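# Seat gear and two bearing rings in near-row holders

## Task

Working only in the row of holders closest to the robot, put the gear and both bearing rings each into the holder that matches it, lying flat, and release all of them at the end.

## Robot and tools

The robot is two arms on one table: left_arm and right_arm. In the shared scene frame the origin sits on the tabletop between the arms, +x points out across the table, +z points up, and left_arm is on the +y side. The names left and right are just labels, not image sides. Bases: left_arm at (+0.023, +0.334, 0) m with quat_wxyz (+0.996, 0, 0, +0.093); right_arm at (-0.039, -0.262, 0) m with quat_wxyz (+1.000, 0, 0, -0.013). Each gripper's fingers extend along its own +z and close along its own y. The reported end_effector_position is the point between the pads, roughly 1 cm behind the fingertips. Joint ranges (rad), base to gripper: waist -2.618 to 3.054, shoulder 0.000 to 3.142, elbow 0.000 to 3.142, wrist pitch -1.571 to 1.571, wrist yaw -1.571 to 1.571, wrist roll -2.094 to 2.094.

Row format. Every command row is 14 numbers, each in [-1, 1], always covering both arms even if one stays still: dx, dy, dz, rx, ry, rz, opening for left_arm, then the same seven for right_arm. dx..rz are an offset, not a pose: they are expressed in that gripper's own axes and measured from the gripper's measured pose at the start of the action (for a call's first action, from the last pose a result reported). Scale: 1.0 equals 0.6 m or 180 degrees; rx, ry, rz form one rotation vector. Opening is absolute: +1 fully open (0.094 m), -1 closed.

execute_actions(actions): a list of actions run in order. Each action is a table of up to 15 rows, one per 1/30 s control step; if shorter, its last row is held until 15 steps are done. Every row in an action is an offset from that action's start pose, not from the row before. An empty list just returns state and images. Per step the command is clipped to 70 mm and 16 degrees from the measured pose, so far targets need several actions; after an action the arm travels no further than its last clipped pose.

move(target, speed, blocking): target is one 14-number row as above, offsets from the pose in the scene's latest result that shows one. Both grippers follow straight paths that finish together, lasting 0.5 to 10 s (cut off at 10 s). speed is m/s, 0.002 to 0.5, default 0.25; turning is capped at twice that in rad/s. Openings are sent at the start. Paths do not avoid obstacles or the other arm; grippers lag and can overshoot speed, especially near full reach. Faster moves and targets far beyond a contact hit harder. With blocking=false the result comes after 0.5 s while motion continues; execute_actions and other moves are refused until a result shows it ended, so use wait or stop. The result adds a move: line with the ending (done, off_target, moving, held, fault), which limits acted (paced = pose clipped; held = a check blocked steps, after which the arm may jump faster) and each gripper's distance from its target.

wait(seconds): 0 to 10; lets the scene run with last commands held, returning early if a running move finishes. stop(): brakes a running move; needs braking room; fingers keep moving. zoom_image(camera, region): camera is cam_head_left or cam_head_right (both 504x504); region [x0, y0, x1, y1] pixels, origin top-left, at most 504 by 504. read_manual(section): licence texts only. finished_scene(scene): ends scene 1 or 2 irreversibly, after the last command has been held; reports success and gives the next task.

Results: a state line per arm with gripper position (m) and quat_wxyz in the scene frame (printed positions can be off, more at long reach); Hand target lines showing where the controller is driving each gripper; Joint positions (last number is measured finger opening in metres); joint torques (offset, scaled and noisy); grip_measured on the command scale (each gripper may read up to about 1 mm off); pose unreachable lines when the clearance check altered a command; FAULT, MOTOR HOT (from 75 °C) and OVER-TEMPERATURE FAULT lines (stop at 90 °C for 10 s; at 100 °C the arm drops and releases).

Practical advice: motions usually finish a centimetre or more low, and repeated zero offsets let an arm sag. To hold still, send the correction back to the desired pose in the first call of a reply and zeros afterward, raising the aim if it still sags. To grip, command an opening about 0.03 below grip_measured (less for a lighter hold); pads push about 50 to 62 N, less on parts thinner than 2 mm, with a brief spike on first contact. Parts may be tugged or pushed briefly by outside disturbances. The robot keeps holding its last command while you compose a reply, so heavy loads heat motors meanwhile. Avoid letting the arms collide or press each other, dropping parts, slamming, hard pushes, and anything leaving the table (that fails the task). Leave every part lying flat in its matching near-row holder and open the grippers before finishing. Quicker, smoother, lower-effort solutions are better.

Each tool is called after "Request:" as name([rows], argument=value, ...), one row to a line, values as JSON.

## Session

I'll start by looking at the scene.

Request:
execute_actions(actions=[])

Scene clock: 0.00 s.
left_arm: end_effector_position=(+0.4991, +0.3872, +0.1915) grip_measured=+1.000 end_effector_quat_wxyz=(+0.209, +0.281, +0.712, +0.609) | right_arm: end_effector_position=(+0.0220, +0.1440, +0.2221) grip_measured=+1.000 end_effector_quat_wxyz=(+0.670, -0.592, +0.388, -0.222)
Joint positions: left_arm=[-0.407  1.83   1.06   0.414 -1.058  1.303  0.094] | right_arm=[ 1.853  1.644  0.723  0.914  1.155 -1.305  0.094]
Joint velocities: left_arm=[ 0.002 -0.012  0.012 -0.007 -0.051 -0.037  0.   ] | right_arm=[-0.012  0.012  0.007  0.037  0.066 -0.095  0.   ]
Joint torques (N m, as the arm reports them, + toward a larger angle): no reading
Hand target (left_arm): +0.499, +0.388, +0.202; +0.219, +0.268, +0.712, +0.611
Hand target (right_arm): +0.022, +0.144, +0.226; +0.674, -0.587, +0.393, -0.216

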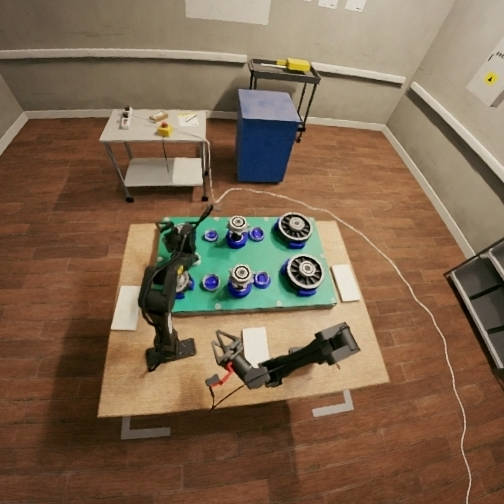

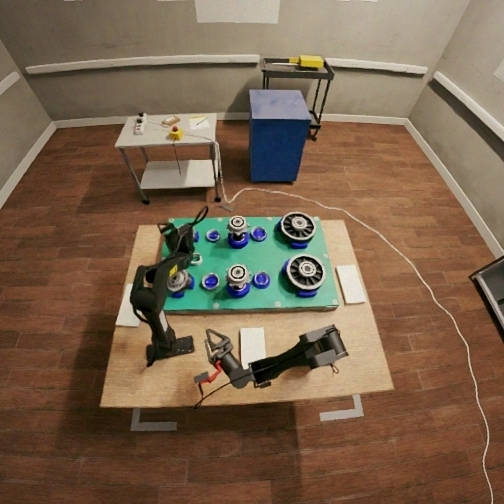

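Request:
zoom_image(camera="cam_head_left", region=[100, 200, 400, 420])

Request:
zoom_image(camera="cam_head_right", region=[100, 200, 400, 420])

Region (100, 200, 400, 420) of cam_head_left's 504x504 image, scaled by 1.680, with more detail than that image has; it fills the top 370 rows of this view, and the rest is white.

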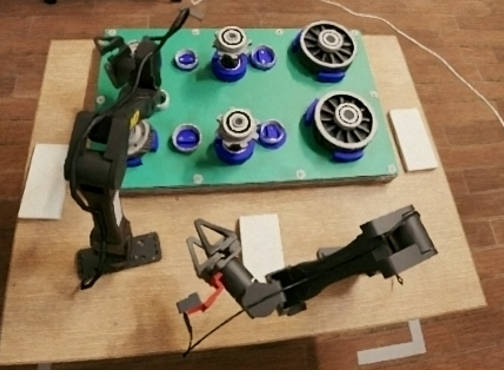

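Region (100, 200, 400, 420) of cam_head_right's 504x504 image, scaled by 1.680, with more detail than that image has; it fills the top 370 rows of this view, and the rest is white.

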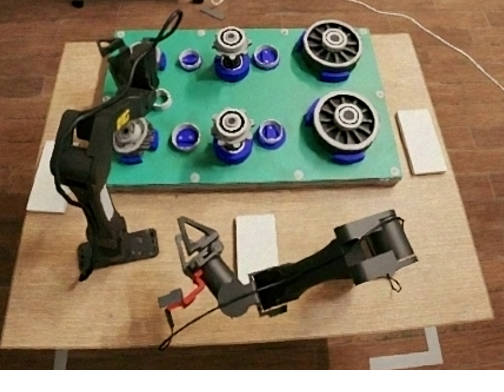

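Request:
zoom_image(camera="cam_head_left", region=[140, 205, 280, 320])

Request:
zoom_image(camera="cam_head_right", region=[140, 205, 280, 320])

Region (140, 205, 280, 320) of cam_head_left's 504x504 image, scaled by 3.600, with more detail than that image has; it fills the top 414 rows of this view, and the rest is white.

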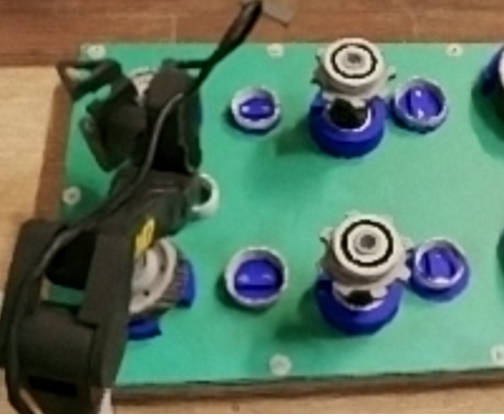

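Region (140, 205, 280, 320) of cam_head_right's 504x504 image, scaled by 3.600, with more detail than that image has; it fills the top 414 rows of this view, and the rest is white.

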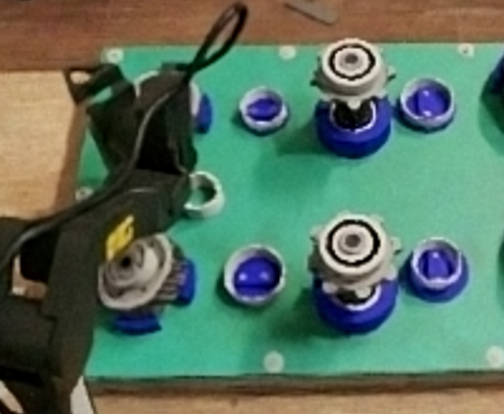

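Request:
move(target=[0.5007, -0.0373, -0.1805, 0.4296, 0.1474, -0.1982, 1, 0, 0, 0, 0, 0, 0, 1], speed=0.3)

Scene clock: 60.23 s.
left_arm: end_effector_position=(+0.1996, +0.4997, +0.1971) grip_measured=+1.000 end_effector_quat_wxyz=(-0.005, -0.002, +1.000, +0.016) | right_arm: end_effector_position=(+0.0220, +0.1440, +0.2221) grip_measured=+1.000 end_effector_quat_wxyz=(+0.670, -0.592, +0.388, -0.222)
Joint positions: left_arm=[ 0.54   1.477  1.493 -1.573 -0.031  0.723  0.094] | right_arm=[ 1.853  1.644  0.723  0.914  1.155 -1.305  0.094]
Joint velocities: left_arm=[-0.012  0.017  0.002 -0.095  0.007  0.066  0.   ] | right_arm=[-0.002 -0.017  0.017 -0.007  0.007  0.007  0.   ]
Joint torques (N m, as the arm reports them, + toward a larger angle): left_arm=[ 0.41 -3.98  7.1  -0.07  0.15 -0.03] | right_arm=[-0.04 -7.5   5.26  1.79 -0.02  0.03]
Hand target (left_arm): +0.200, +0.499, +0.202; +0.001, -0.001, +1.000, +0.015
Hand target (right_arm): +0.022, +0.144, +0.222; +0.670, -0.592, +0.388, -0.222
Off the commanded pose (left_arm): 0.004 m, 2 deg.
Off the commanded pose (right_arm): 0.000 m, 0 deg.
joint sent to its limit (left arm) — the command would take joint 4 (wrist pitch) past its lower limit, so that joint was sent only as far as its limit.
move: done

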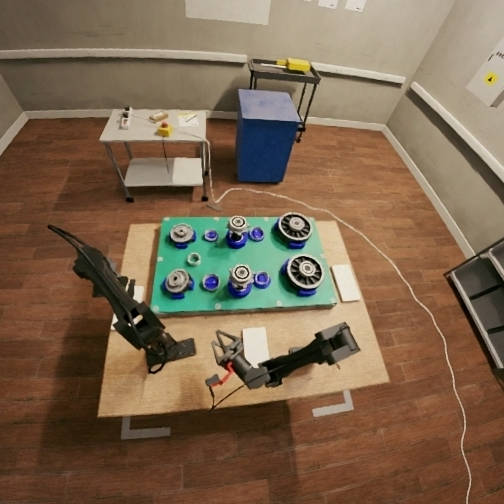

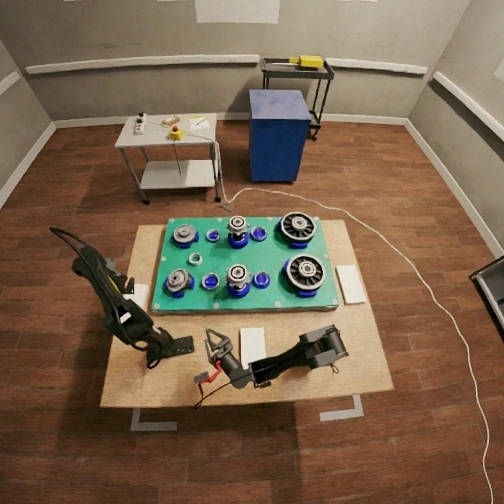

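Request:
zoom_image(camera="cam_head_left", region=[150, 210, 280, 320])

Request:
zoom_image(camera="cam_head_right", region=[150, 210, 280, 320])

Request:
zoom_image(camera="cam_head_left", region=[155, 250, 225, 306])

Request:
zoom_image(camera="cam_head_right", region=[155, 250, 225, 306])

Region (150, 210, 280, 320) of cam_head_left's 504x504 image, scaled by 3.877, with more detail than that image has; it fills the top 426 rows of this view, and the rest is white.

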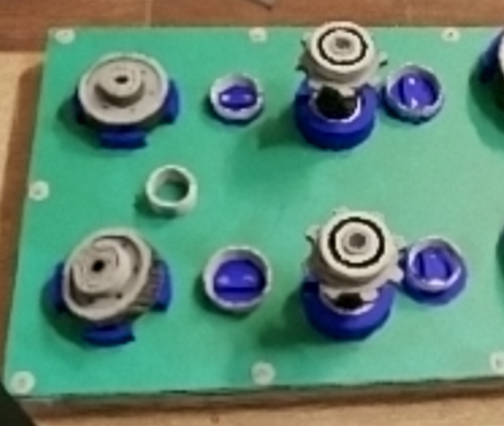

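Region (150, 210, 280, 320) of cam_head_right's 504x504 image, scaled by 3.877, with more detail than that image has; it fills the top 426 rows of this view, and the rest is white.

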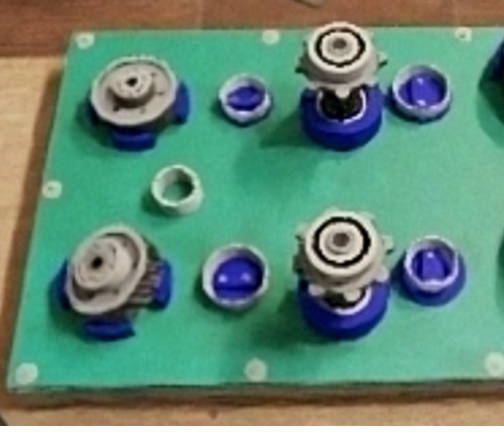

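Region (155, 250, 225, 306) of cam_head_left's 504x504 image, scaled by 7.200, with more detail than that image has; it fills the top 403 rows of this view, and the rest is white.

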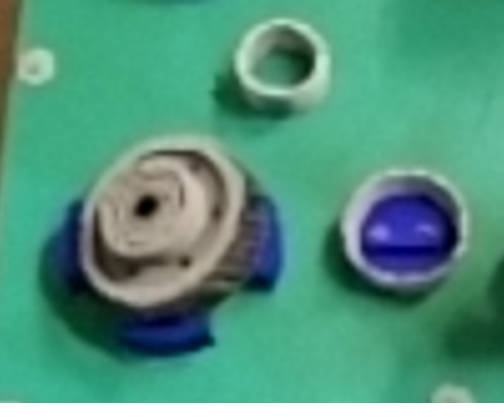

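Region (155, 250, 225, 306) of cam_head_right's 504x504 image, scaled by 7.200, with more detail than that image has; it fills the top 403 rows of this view, and the rest is white.

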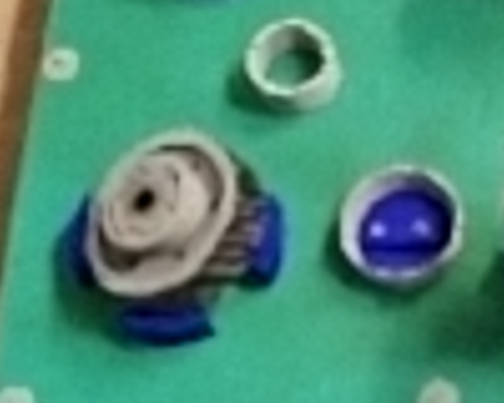

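Request:
zoom_image(camera="cam_head_left", region=[195, 255, 285, 305])

Request:
zoom_image(camera="cam_head_right", region=[195, 255, 285, 305])

Request:
zoom_image(camera="cam_head_left", region=[160, 210, 280, 255])

Request:
zoom_image(camera="cam_head_right", region=[160, 210, 280, 255])

Region (195, 255, 285, 305) of cam_head_left's 504x504 image, scaled by 5.600, with more detail than that image has.

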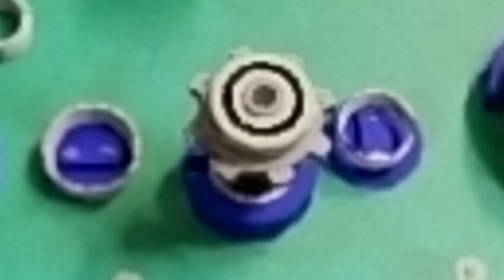

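Region (195, 255, 285, 305) of cam_head_right's 504x504 image, scaled by 5.600, with more detail than that image has.

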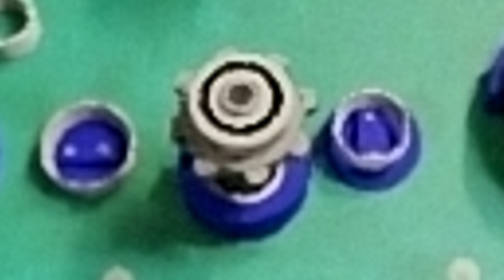

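Region (160, 210, 280, 255) of cam_head_left's 504x504 image, scaled by 4.200, with more detail than that image has; it fills the top 189 rows of this view, and the rest is white.

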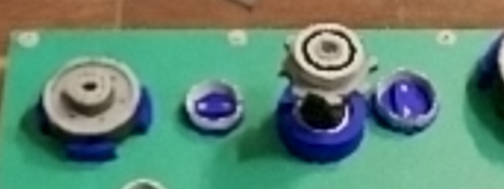

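Region (160, 210, 280, 255) of cam_head_right's 504x504 image, scaled by 4.200, with more detail than that image has; it fills the top 189 rows of this view, and the rest is white.

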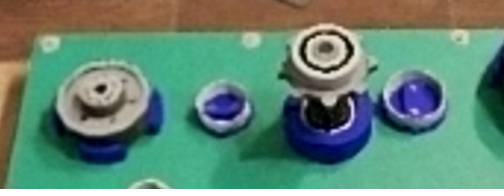

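Request:
move(target=[-0.1667, -0.5, 0.162, 0.0102, -0.003, 0.001, -1, 0.5927, 0.018, -0.0718, -0.1799, 0.5428, 0.4796, -1], speed=0.3)

Scene clock: 141.33 s.
left_arm: end_effector_position=(+0.2619, +0.2633, +0.1318) grip_measured=-0.983 end_effector_quat_wxyz=(-0.024, +0.007, +0.994, +0.103) | right_arm: end_effector_position=(+0.1973, -0.1499, +0.1153) grip_measured=-0.978 end_effector_quat_wxyz=(-0.002, +0.003, +1.000, -0.005)
Joint positions: left_arm=[-0.598  1.596  1.329 -1.43  -0.17  -0.407  0.001] | right_arm=[ 0.472  1.543  1.228 -1.265  0.008  0.453  0.001]
Joint velocities: left_arm=[-0.017  0.012  0.002 -0.066 -0.037 -0.007 -0.002] | right_arm=[ 0.002 -0.027 -0.002 -0.022 -0.007 -0.037 -0.   ]
Joint torques (N m, as the arm reports them, + toward a larger angle): left_arm=[-2.16 -0.26  3.81  2.05  1.19 -0.17] | right_arm=[-0.35 -6.02  6.85  0.11 -0.08 -0.09]
Hand target (left_arm): +0.291, +0.215, +0.104; -0.000, +0.005, +1.000, +0.012
Hand target (right_arm): +0.200, -0.149, +0.120; -0.003, -0.000, +1.000, -0.002
Off the commanded pose (left_arm): 0.083 m, 12 deg.
Off the commanded pose (right_arm): 0.006 m, 1 deg.
move: off_target (left_arm); limits=paced

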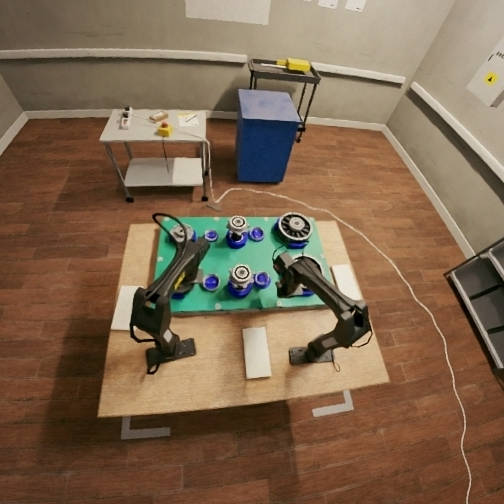

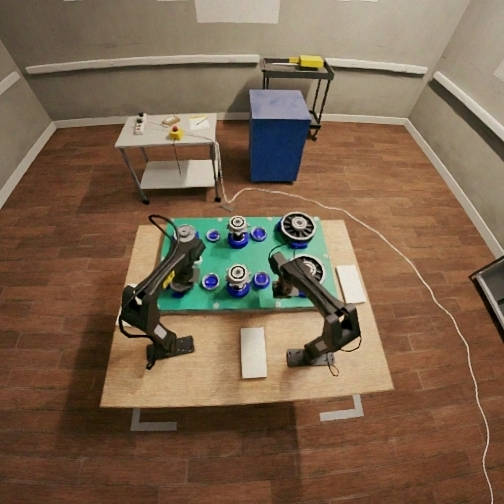

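Request:
move(target=[0, 0, -0.08, 0, 0, 0, -1, 0, 0, -0.01, 0, 0, 0, -1], speed=0.1)

Request:
zoom_image(camera="cam_head_left", region=[140, 210, 340, 370])

Request:
zoom_image(camera="cam_head_right", region=[140, 210, 340, 370])

Scene clock: 146.00 s.
left_arm: end_effector_position=(+0.2641, +0.2569, +0.1692) grip_measured=-0.983 end_effector_quat_wxyz=(-0.019, +0.009, +0.995, +0.100) | right_arm: end_effector_position=(+0.1955, -0.1506, +0.1154) grip_measured=-0.978 end_effector_quat_wxyz=(-0.006, +0.003, +1.000, -0.007)
Joint positions: left_arm=[-0.616  1.609  1.492 -1.571 -0.168 -0.422  0.001] | right_arm=[ 0.472  1.543  1.228 -1.272  0.007  0.452  0.001]
Joint velocities: left_arm=[-0.017  0.002 -0.022  0.022  0.007  0.022  0.001] | right_arm=[-0.002 -0.002  0.012 -0.081 -0.037 -0.022  0.   ]
Joint torques (N m, as the arm reports them, + toward a larger angle): left_arm=[-0.92 -5.88  7.64 -0.39 -0.04 -0.1 ] | right_arm=[ 0.   -6.54  6.69  0.12  0.01  0.03]
Hand target (left_arm): +0.264, +0.255, +0.178; -0.008, +0.009, +0.995, +0.095
Hand target (right_arm): +0.197, -0.150, +0.121; -0.002, +0.003, +1.000, -0.005
Off the commanded pose (left_arm): 0.010 m, 1 deg.
Off the commanded pose (right_arm): 0.006 m, 0 deg.
joint sent to its limit (left arm) — the command would take joint 4 (wrist pitch) past its lower limit, so that joint was sent only as far as its limit.
move: done

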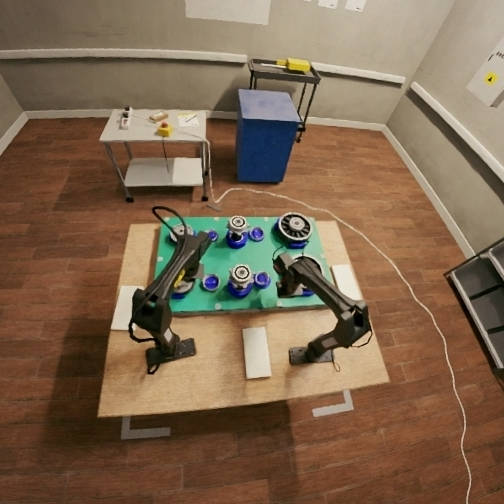

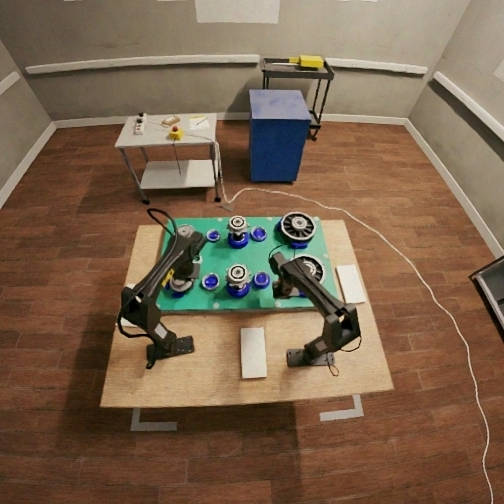

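Region (140, 210, 340, 370) of cam_head_left's 504x504 image, scaled by 2.520, with more detail than that image has; it fills the top 403 rows of this view, and the rest is white.

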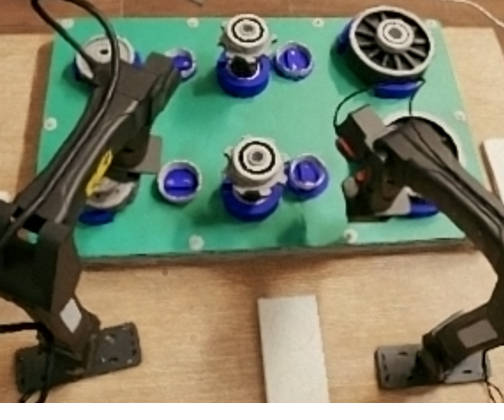

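Region (140, 210, 340, 370) of cam_head_right's 504x504 image, scaled by 2.520, with more detail than that image has; it fills the top 403 rows of this view, and the rest is white.

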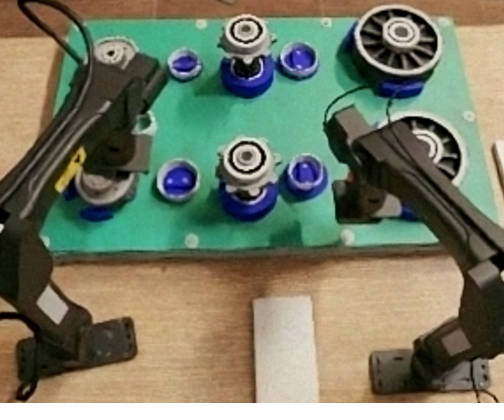

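Request:
zoom_image(camera="cam_head_left", region=[80, 330, 240, 430])

Request:
zoom_image(camera="cam_head_left", region=[240, 330, 400, 430])

Request:
zoom_image(camera="cam_head_right", region=[80, 330, 240, 430])

Request:
zoom_image(camera="cam_head_right", region=[240, 330, 400, 430])

Region (80, 330, 240, 430) of cam_head_left's 504x504 image, scaled by 3.150, with more detail than that image has; it fills the top 315 rows of this view, and the rest is white.

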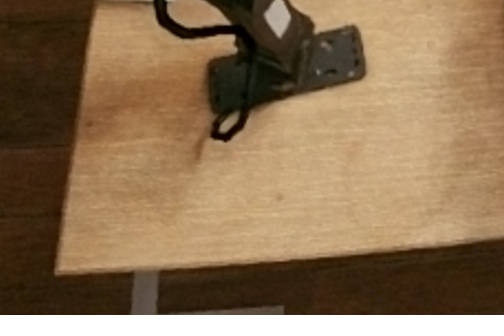

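Region (240, 330, 400, 430) of cam_head_left's 504x504 image, scaled by 3.150, with more detail than that image has; it fills the top 315 rows of this view, and the rest is white.

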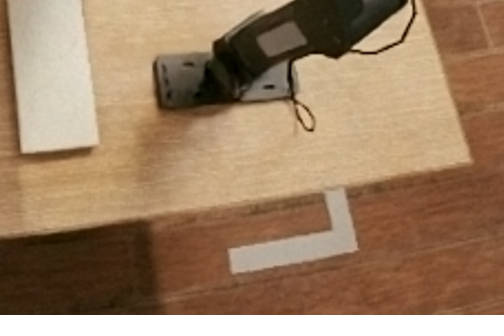

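Region (80, 330, 240, 430) of cam_head_right's 504x504 image, scaled by 3.150, with more detail than that image has; it fills the top 315 rows of this view, and the rest is white.

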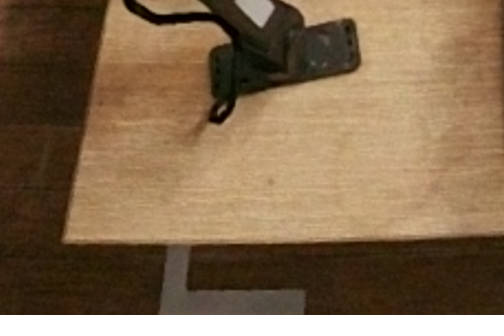

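Region (240, 330, 400, 430) of cam_head_right's 504x504 image, scaled by 3.150, with more detail than that image has; it fills the top 315 rows of this view, and the rest is white.

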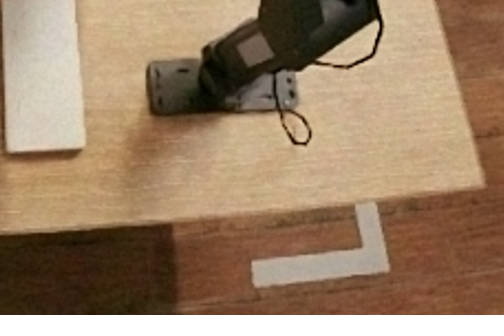

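Request:
zoom_image(camera="cam_head_left", region=[110, 200, 240, 330])

Request:
zoom_image(camera="cam_head_left", region=[240, 200, 370, 330])

Request:
zoom_image(camera="cam_head_right", region=[110, 200, 240, 330])

Request:
zoom_image(camera="cam_head_right", region=[240, 200, 370, 330])

Region (110, 200, 240, 330) of cam_head_left's 504x504 image, scaled by 3.877, with more detail than that image has.

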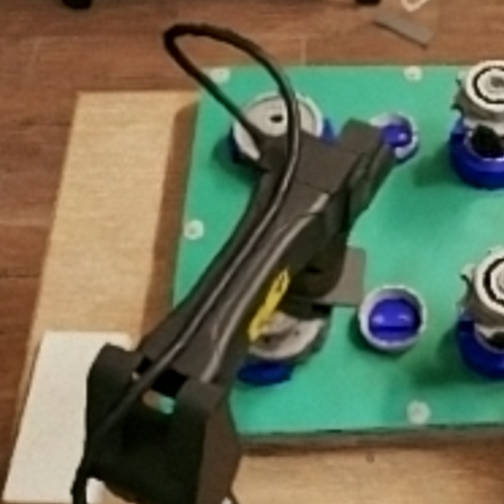

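Region (240, 200, 370, 330) of cam_head_left's 504x504 image, scaled by 3.877, with more detail than that image has.

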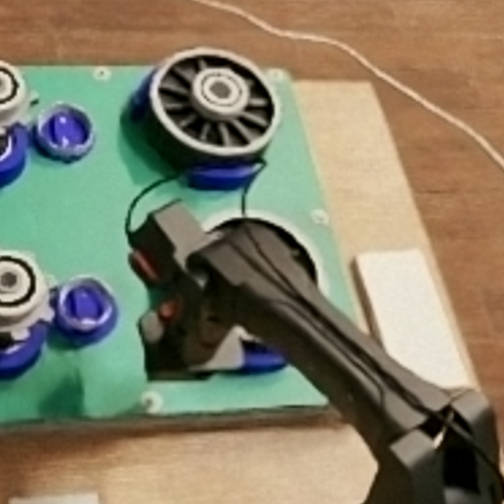

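Region (110, 200, 240, 330) of cam_head_right's 504x504 image, scaled by 3.877, with more detail than that image has.

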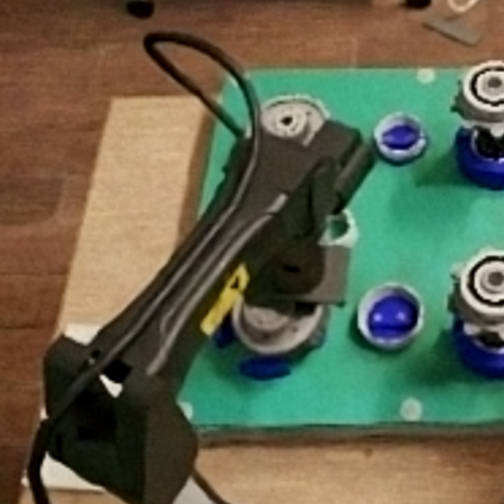

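Region (240, 200, 370, 330) of cam_head_right's 504x504 image, scaled by 3.877, with more detail than that image has.

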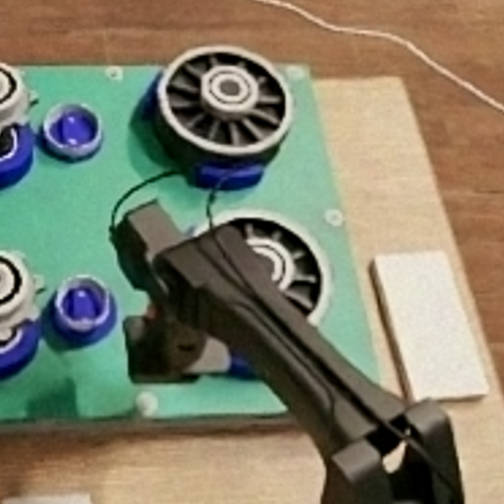

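Request:
zoom_image(camera="cam_head_left", region=[190, 290, 270, 330])

Request:
zoom_image(camera="cam_head_right", region=[190, 290, 270, 330])

Region (190, 290, 270, 330) of cam_head_left's 504x504 image, scaled by 6.300, with more detail than that image has.

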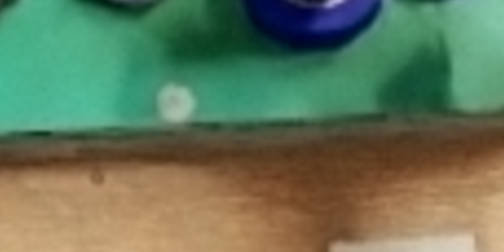

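Region (190, 290, 270, 330) of cam_head_right's 504x504 image, scaled by 6.300, with more detail than that image has.

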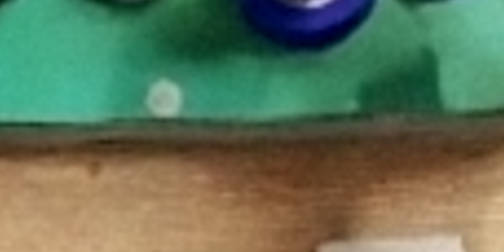

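Request:
move(target=[-0.0698, -0.1593, -0.0145, 0.0638, -0.0121, -0.0057, 1, -0.0408, 0.0427, 0.05, -0.0045, -0.0038, -0.002, -1], speed=0.15)

Request:
move(target=[0, 0, 0, 0, 0, 0, 1, 0, 0, 0.05, 0, 0, 0, -1], speed=0.02)

Scene clock: 267.13 s.
left_arm: end_effector_position=(+0.2969, +0.1681, +0.1515) grip_measured=+1.000 end_effector_quat_wxyz=(-0.017, +0.000, +1.000, +0.013) | right_arm: end_effector_position=(+0.2146, -0.1317, +0.0853) grip_measured=-0.978 end_effector_quat_wxyz=(-0.009, -0.002, +1.000, -0.007)
Joint positions: left_arm=[-0.735  1.801  1.656 -1.469 -0.004 -0.548  0.094] | right_arm=[ 0.502  1.66   1.228 -1.161  0.005  0.472  0.001]
Joint velocities: left_arm=[-0.002  0.007 -0.017 -0.022 -0.051  0.037  0.   ] | right_arm=[ 0.022 -0.012 -0.007  0.051 -0.081 -0.022  0.001]
Joint torques (N m, as the arm reports them, + toward a larger angle): left_arm=[-0.52 -6.75  8.21  0.01  0.1  -0.1 ] | right_arm=[ 0.55 -7.12  5.74  0.46 -0.06  0.1 ]
Hand target (left_arm): +0.303, +0.161, +0.159; -0.000, -0.001, +1.000, +0.000
Hand target (right_arm): +0.220, -0.125, +0.085; +0.000, -0.000, +1.000, +0.000
Off the commanded pose (left_arm): 0.012 m, 3 deg.
Off the commanded pose (right_arm): 0.008 m, 1 deg.
move: off_target (left_arm)

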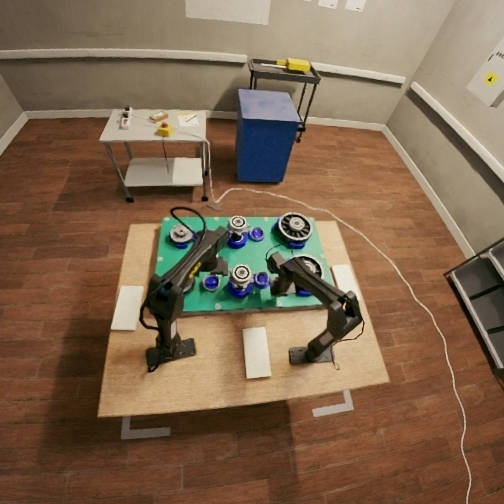

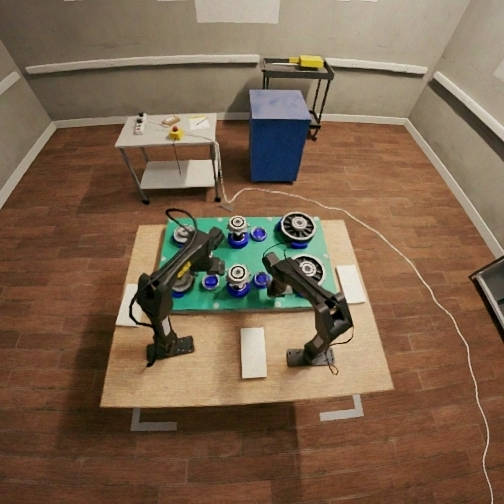

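Scene clock: 268.87 s.
left_arm: end_effector_position=(+0.2969, +0.1681, +0.1515) grip_measured=+1.000 end_effector_quat_wxyz=(-0.017, +0.000, +1.000, +0.013) | right_arm: end_effector_position=(+0.2124, -0.1328, +0.0732) grip_measured=-0.978 end_effector_quat_wxyz=(-0.008, -0.002, +1.000, -0.007)
Joint positions: left_arm=[-0.735  1.801  1.656 -1.469 -0.004 -0.549  0.094] | right_arm=[ 0.502  1.66   1.179 -1.111  0.005  0.472  0.001]
Joint velocities: left_arm=[-0.017  0.007 -0.007 -0.007 -0.007 -0.022  0.   ] | right_arm=[-0.007 -0.017  0.007 -0.007 -0.007 -0.022 -0.   ]
Joint torques (N m, as the arm reports them, + toward a larger angle): left_arm=[-0.15 -6.68  5.56 -0.1   0.06 -0.01] | right_arm=[-0.03 -5.7   2.02  0.93 -0.04  0.02]
Hand target (left_arm): +0.297, +0.168, +0.151; -0.017, +0.000, +1.000, +0.013
Hand target (right_arm): +0.213, -0.132, +0.056; -0.009, -0.002, +1.000, -0.008
Off the commanded pose (left_arm): 0.000 m, 0 deg.
Off the commanded pose (right_arm): 0.018 m, 0 deg.
move: off_target (right_arm)

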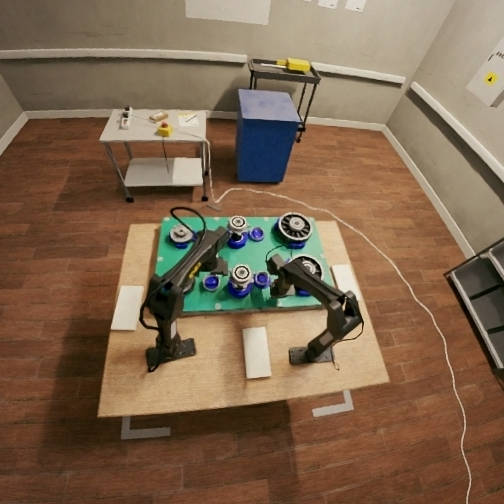

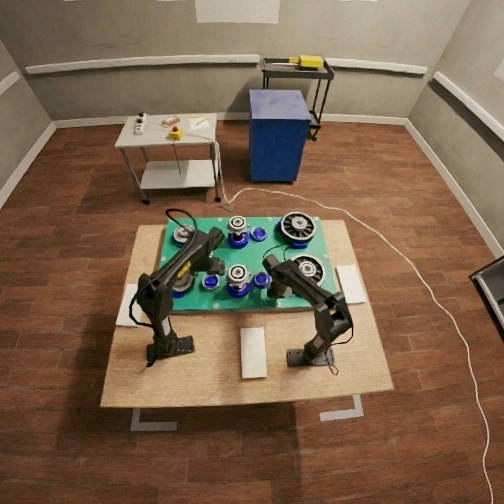

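Request:
move(target=[-0.012, -0.012, -0.005, 0.0083, -0.0108, 0, 1, 0, 0, -0.13, -0.0045, -0.005, 0.001, -0.36], speed=0.15)

Request:
zoom_image(camera="cam_head_left", region=[180, 230, 300, 310])

Request:
zoom_image(camera="cam_head_right", region=[180, 230, 300, 310])

Scene clock: 278.13 s.
left_arm: end_effector_position=(+0.3006, +0.1654, +0.1513) grip_measured=+1.000 end_effector_quat_wxyz=(-0.010, +0.000, +1.000, +0.007) | right_arm: end_effector_position=(+0.2140, -0.1336, +0.1425) grip_measured=-0.362 end_effector_quat_wxyz=(-0.006, +0.001, +1.000, -0.006)
Joint positions: left_arm=[-0.735  1.801  1.656 -1.451 -0.002 -0.549  0.094] | right_arm=[ 0.497  1.632  1.427 -1.382  0.006  0.472  0.03 ]
Joint velocities: left_arm=[-0.002  0.012 -0.027  0.037  0.007 -0.022  0.   ] | right_arm=[-0.022 -0.027 -0.007 -0.022 -0.037  0.007 -0.   ]
Joint torques (N m, as the arm reports them, + toward a larger angle): left_arm=[-0.51 -6.84  6.53  0.15  0.08 -0.12] | right_arm=[ 0.03 -8.33  6.64  0.11 -0.08  0.01]
Hand target (left_arm): +0.304, +0.161, +0.154; -0.001, -0.000, +1.000, -0.000
Hand target (right_arm): +0.214, -0.132, +0.151; -0.000, +0.000, +1.000, +0.000
Off the commanded pose (left_arm): 0.006 m, 1 deg.
Off the commanded pose (right_arm): 0.009 m, 1 deg.
move: done

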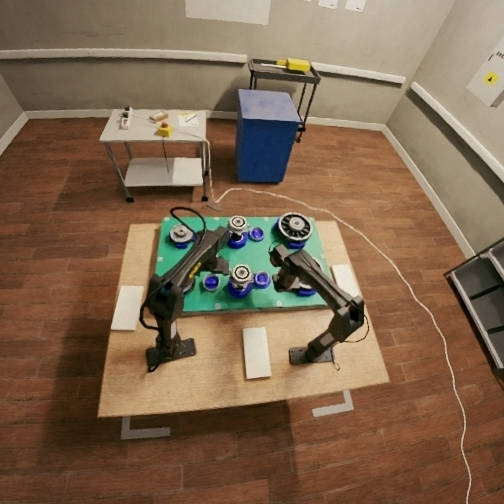

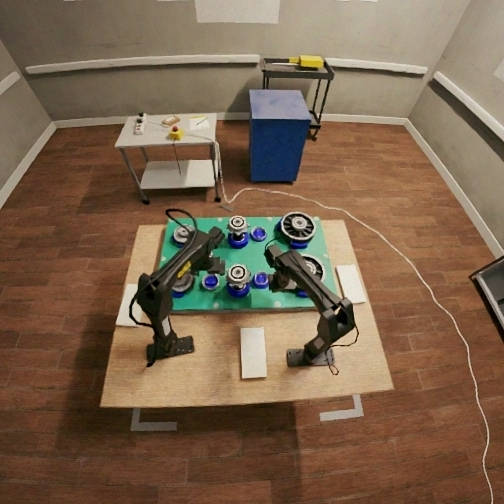

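Region (180, 230, 300, 310) of cam_head_left's 504x504 image, scaled by 4.200, with more detail than that image has.

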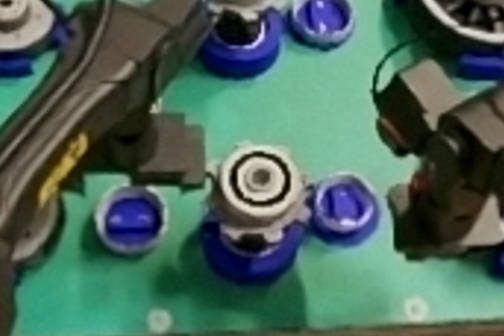

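Region (180, 230, 300, 310) of cam_head_right's 504x504 image, scaled by 4.200, with more detail than that image has.

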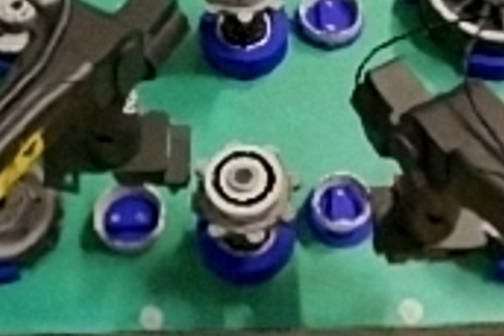

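Request:
move(target=[-0.0065, -0.0117, 0.122, 0.0045, -0.0064, 0, 1, -0.15, 0.072, -0.005, -0.0038, -0.0038, -0.0006, -0.36], speed=0.08)

Request:
zoom_image(camera="cam_head_left", region=[180, 230, 300, 310])

Request:
zoom_image(camera="cam_head_right", region=[180, 230, 300, 310])

Scene clock: 295.67 s.
left_arm: end_effector_position=(+0.3038, +0.1614, +0.0797) grip_measured=+1.000 end_effector_quat_wxyz=(-0.003, -0.001, +1.000, +0.003) | right_arm: end_effector_position=(+0.3019, -0.0888, +0.1409) grip_measured=-0.362 end_effector_quat_wxyz=(+0.001, +0.001, +1.000, -0.003)
Joint positions: left_arm=[-0.741  1.816  1.39  -1.153 -0.002 -0.557  0.094] | right_arm=[ 0.497  2.013  1.9   -1.459  0.006  0.472  0.03 ]
Joint velocities: left_arm=[ 0.012 -0.007 -0.022  0.022  0.022  0.007  0.   ] | right_arm=[ 0.002 -0.002  0.002 -0.051 -0.022 -0.022  0.   ]
Joint torques (N m, as the arm reports them, + toward a larger angle): left_arm=[-0.65 -6.88  4.88  0.14  0.08 -0.11] | right_arm=[ -0.51 -10.72   6.81   0.18  -0.05  -0.08]
Hand target (left_arm): +0.303, +0.158, +0.078; -0.000, -0.000, +1.000, +0.000
Hand target (right_arm): +0.304, -0.090, +0.144; +0.000, -0.000, +1.000, -0.000
Off the commanded pose (left_arm): 0.003 m, 0 deg.
Off the commanded pose (right_arm): 0.004 m, 0 deg.
move: done

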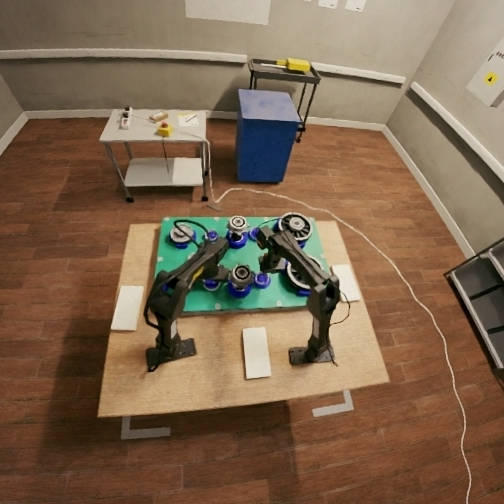

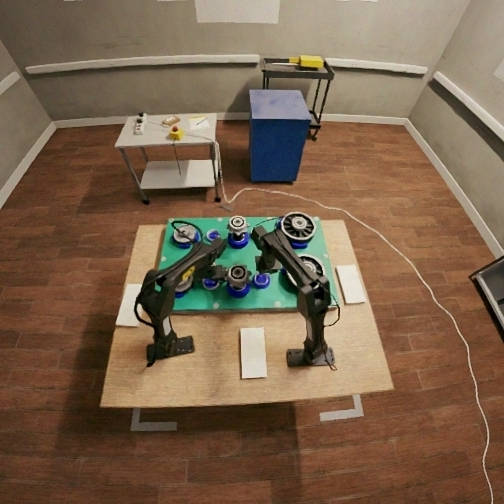

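Region (180, 230, 300, 310) of cam_head_left's 504x504 image, scaled by 4.200, with more detail than that image has.

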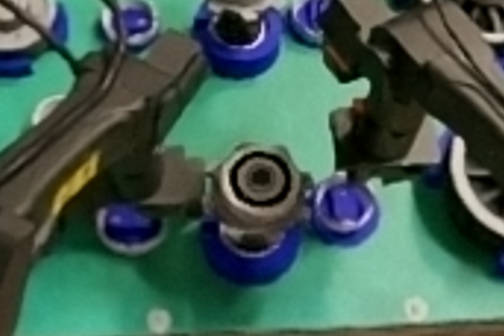

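Region (180, 230, 300, 310) of cam_head_right's 504x504 image, scaled by 4.200, with more detail than that image has.

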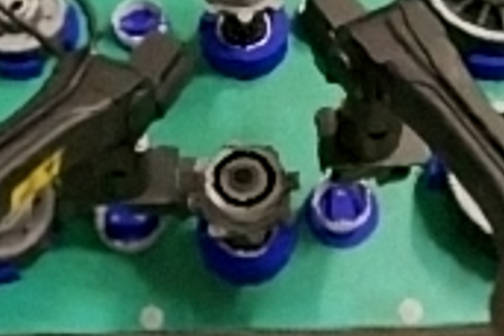

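Request:
move(target=[0, 0, 0, 0, 0, 0, 0.58, 0.005, -0.0167, 0.045, -0.002, 0, 0, -0.45], speed=0.05)

Request:
zoom_image(camera="cam_head_left", region=[190, 250, 290, 300])

Request:
zoom_image(camera="cam_head_right", region=[190, 250, 290, 300])

Scene clock: 312.27 s.
left_arm: end_effector_position=(+0.3044, +0.1668, +0.0798) grip_measured=+0.593 end_effector_quat_wxyz=(-0.002, -0.003, +1.000, +0.013) | right_arm: end_effector_position=(+0.2960, -0.0983, +0.1096) grip_measured=-0.448 end_effector_quat_wxyz=(-0.012, +0.002, +1.000, -0.009)
Joint positions: left_arm=[-0.735  1.816  1.39  -1.162 -0.019 -0.555  0.075] | right_arm=[ 0.482  1.994  1.749 -1.355  0.006  0.46   0.026]
Joint velocities: left_arm=[-0.002 -0.002 -0.012  0.037 -0.066  0.051 -0.   ] | right_arm=[ 0.022  0.002  0.017  0.051  0.022 -0.066 -0.002]
Joint torques (N m, as the arm reports them, + toward a larger angle): left_arm=[-0.49 -7.09  5.73  0.05  0.14 -0.04] | right_arm=[ -0.51 -12.58   4.22   0.43  -0.09  -0.1 ]
Hand target (left_arm): +0.304, +0.161, +0.080; -0.003, -0.001, +1.000, +0.003
Hand target (right_arm): +0.299, -0.099, +0.114; +0.001, +0.000, +1.000, +0.000
Off the commanded pose (left_arm): 0.005 m, 1 deg.
Off the commanded pose (right_arm): 0.005 m, 2 deg.
move: done

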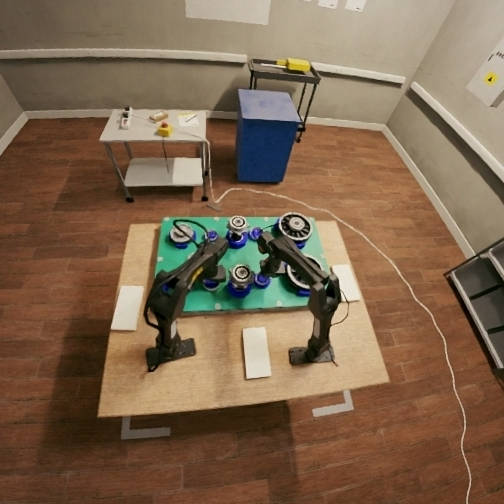

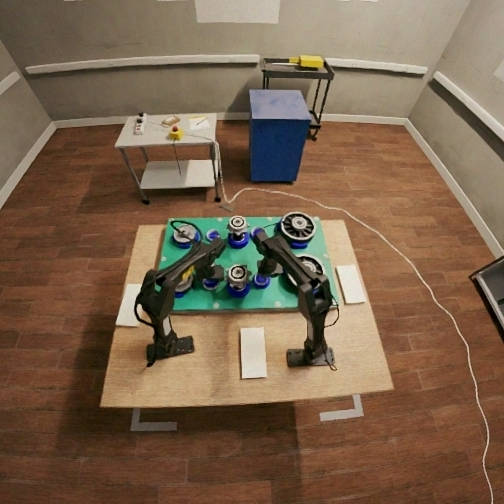

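Region (190, 250, 290, 300) of cam_head_left's 504x504 image, scaled by 5.040, with more detail than that image has.

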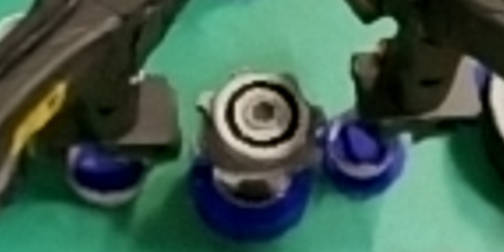

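Region (190, 250, 290, 300) of cam_head_right's 504x504 image, scaled by 5.040, with more detail than that image has.

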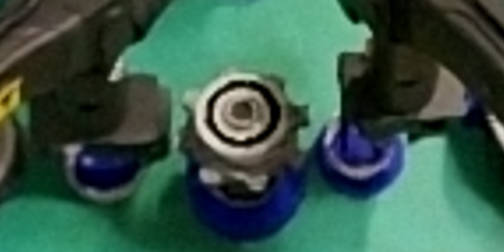

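Request:
zoom_image(camera="cam_head_left", region=[240, 260, 290, 295])

Request:
zoom_image(camera="cam_head_right", region=[240, 260, 290, 295])

Region (240, 260, 290, 295) of cam_head_left's 504x504 image, scaled by 10.080, with more detail than that image has; it fills the top 353 rows of this view, and the rest is white.

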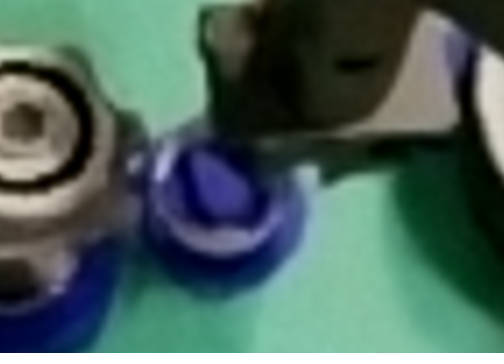

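Region (240, 260, 290, 295) of cam_head_right's 504x504 image, scaled by 10.080, with more detail than that image has; it fills the top 353 rows of this view, and the rest is white.

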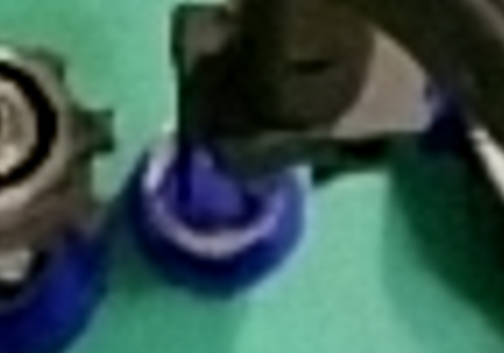

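Request:
move(target=[0, 0, -0.15, 0.008, 0, 0, 0.56, -0.006, 0.012, 0.027, -0.0057, -0.0076, -0.0013, -0.45], speed=0.06)

Request:
zoom_image(camera="cam_head_left", region=[190, 250, 290, 300])

Request:
zoom_image(camera="cam_head_right", region=[190, 250, 290, 300])

Scene clock: 329.67 s.
left_arm: end_effector_position=(+0.3018, +0.1648, +0.1572) grip_measured=+0.582 end_effector_quat_wxyz=(-0.013, -0.001, +1.000, +0.009) | right_arm: end_effector_position=(+0.2997, -0.0964, +0.0957) grip_measured=-0.448 end_effector_quat_wxyz=(-0.004, +0.002, +1.000, -0.005)
Joint positions: left_arm=[-0.735  1.816  1.698 -1.485 -0.002 -0.551  0.074] | right_arm=[ 0.482  1.994  1.694 -1.281  0.006  0.46   0.026]
Joint velocities: left_arm=[-0.027 -0.027  0.012 -0.022  0.007  0.007 -0.001] | right_arm=[ 0.012 -0.002 -0.017 -0.007  0.022  0.051 -0.   ]
Joint torques (N m, as the arm reports them, + toward a larger angle): left_arm=[ 0.81 -8.03  8.27 -0.18  0.08  0.02] | right_arm=[  0.79 -11.16   4.29   0.49  -0.06   0.11]
Hand target (left_arm): +0.304, +0.166, +0.169; -0.002, -0.003, +1.000, +0.000
Hand target (right_arm): +0.299, -0.091, +0.093; -0.000, +0.000, +1.000, -0.000
Off the commanded pose (left_arm): 0.013 m, 2 deg.
Off the commanded pose (right_arm): 0.006 m, 1 deg.
move: off_target (left_arm)

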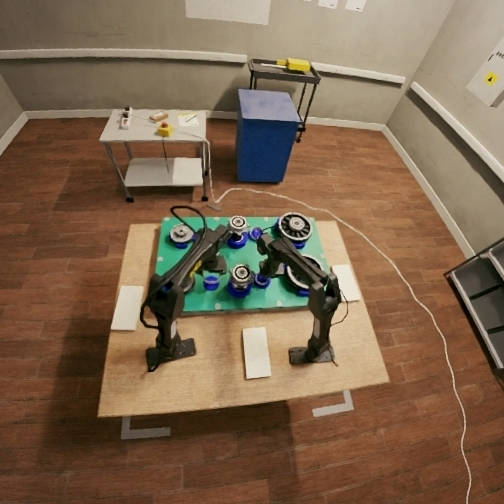

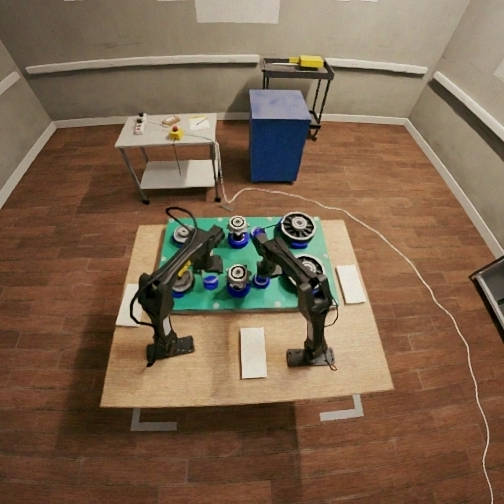

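Region (190, 250, 290, 300) of cam_head_left's 504x504 image, scaled by 5.040, with more detail than that image has.

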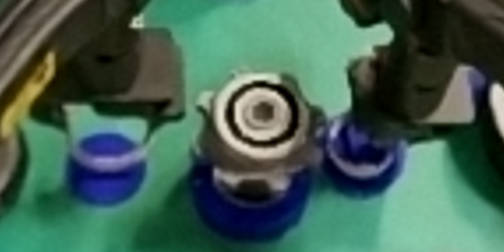

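Region (190, 250, 290, 300) of cam_head_right's 504x504 image, scaled by 5.040, with more detail than that image has.

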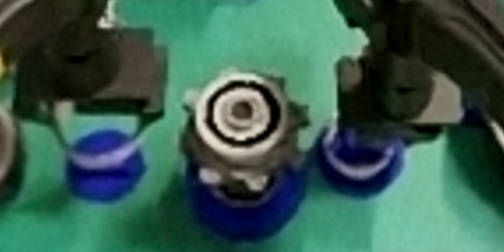

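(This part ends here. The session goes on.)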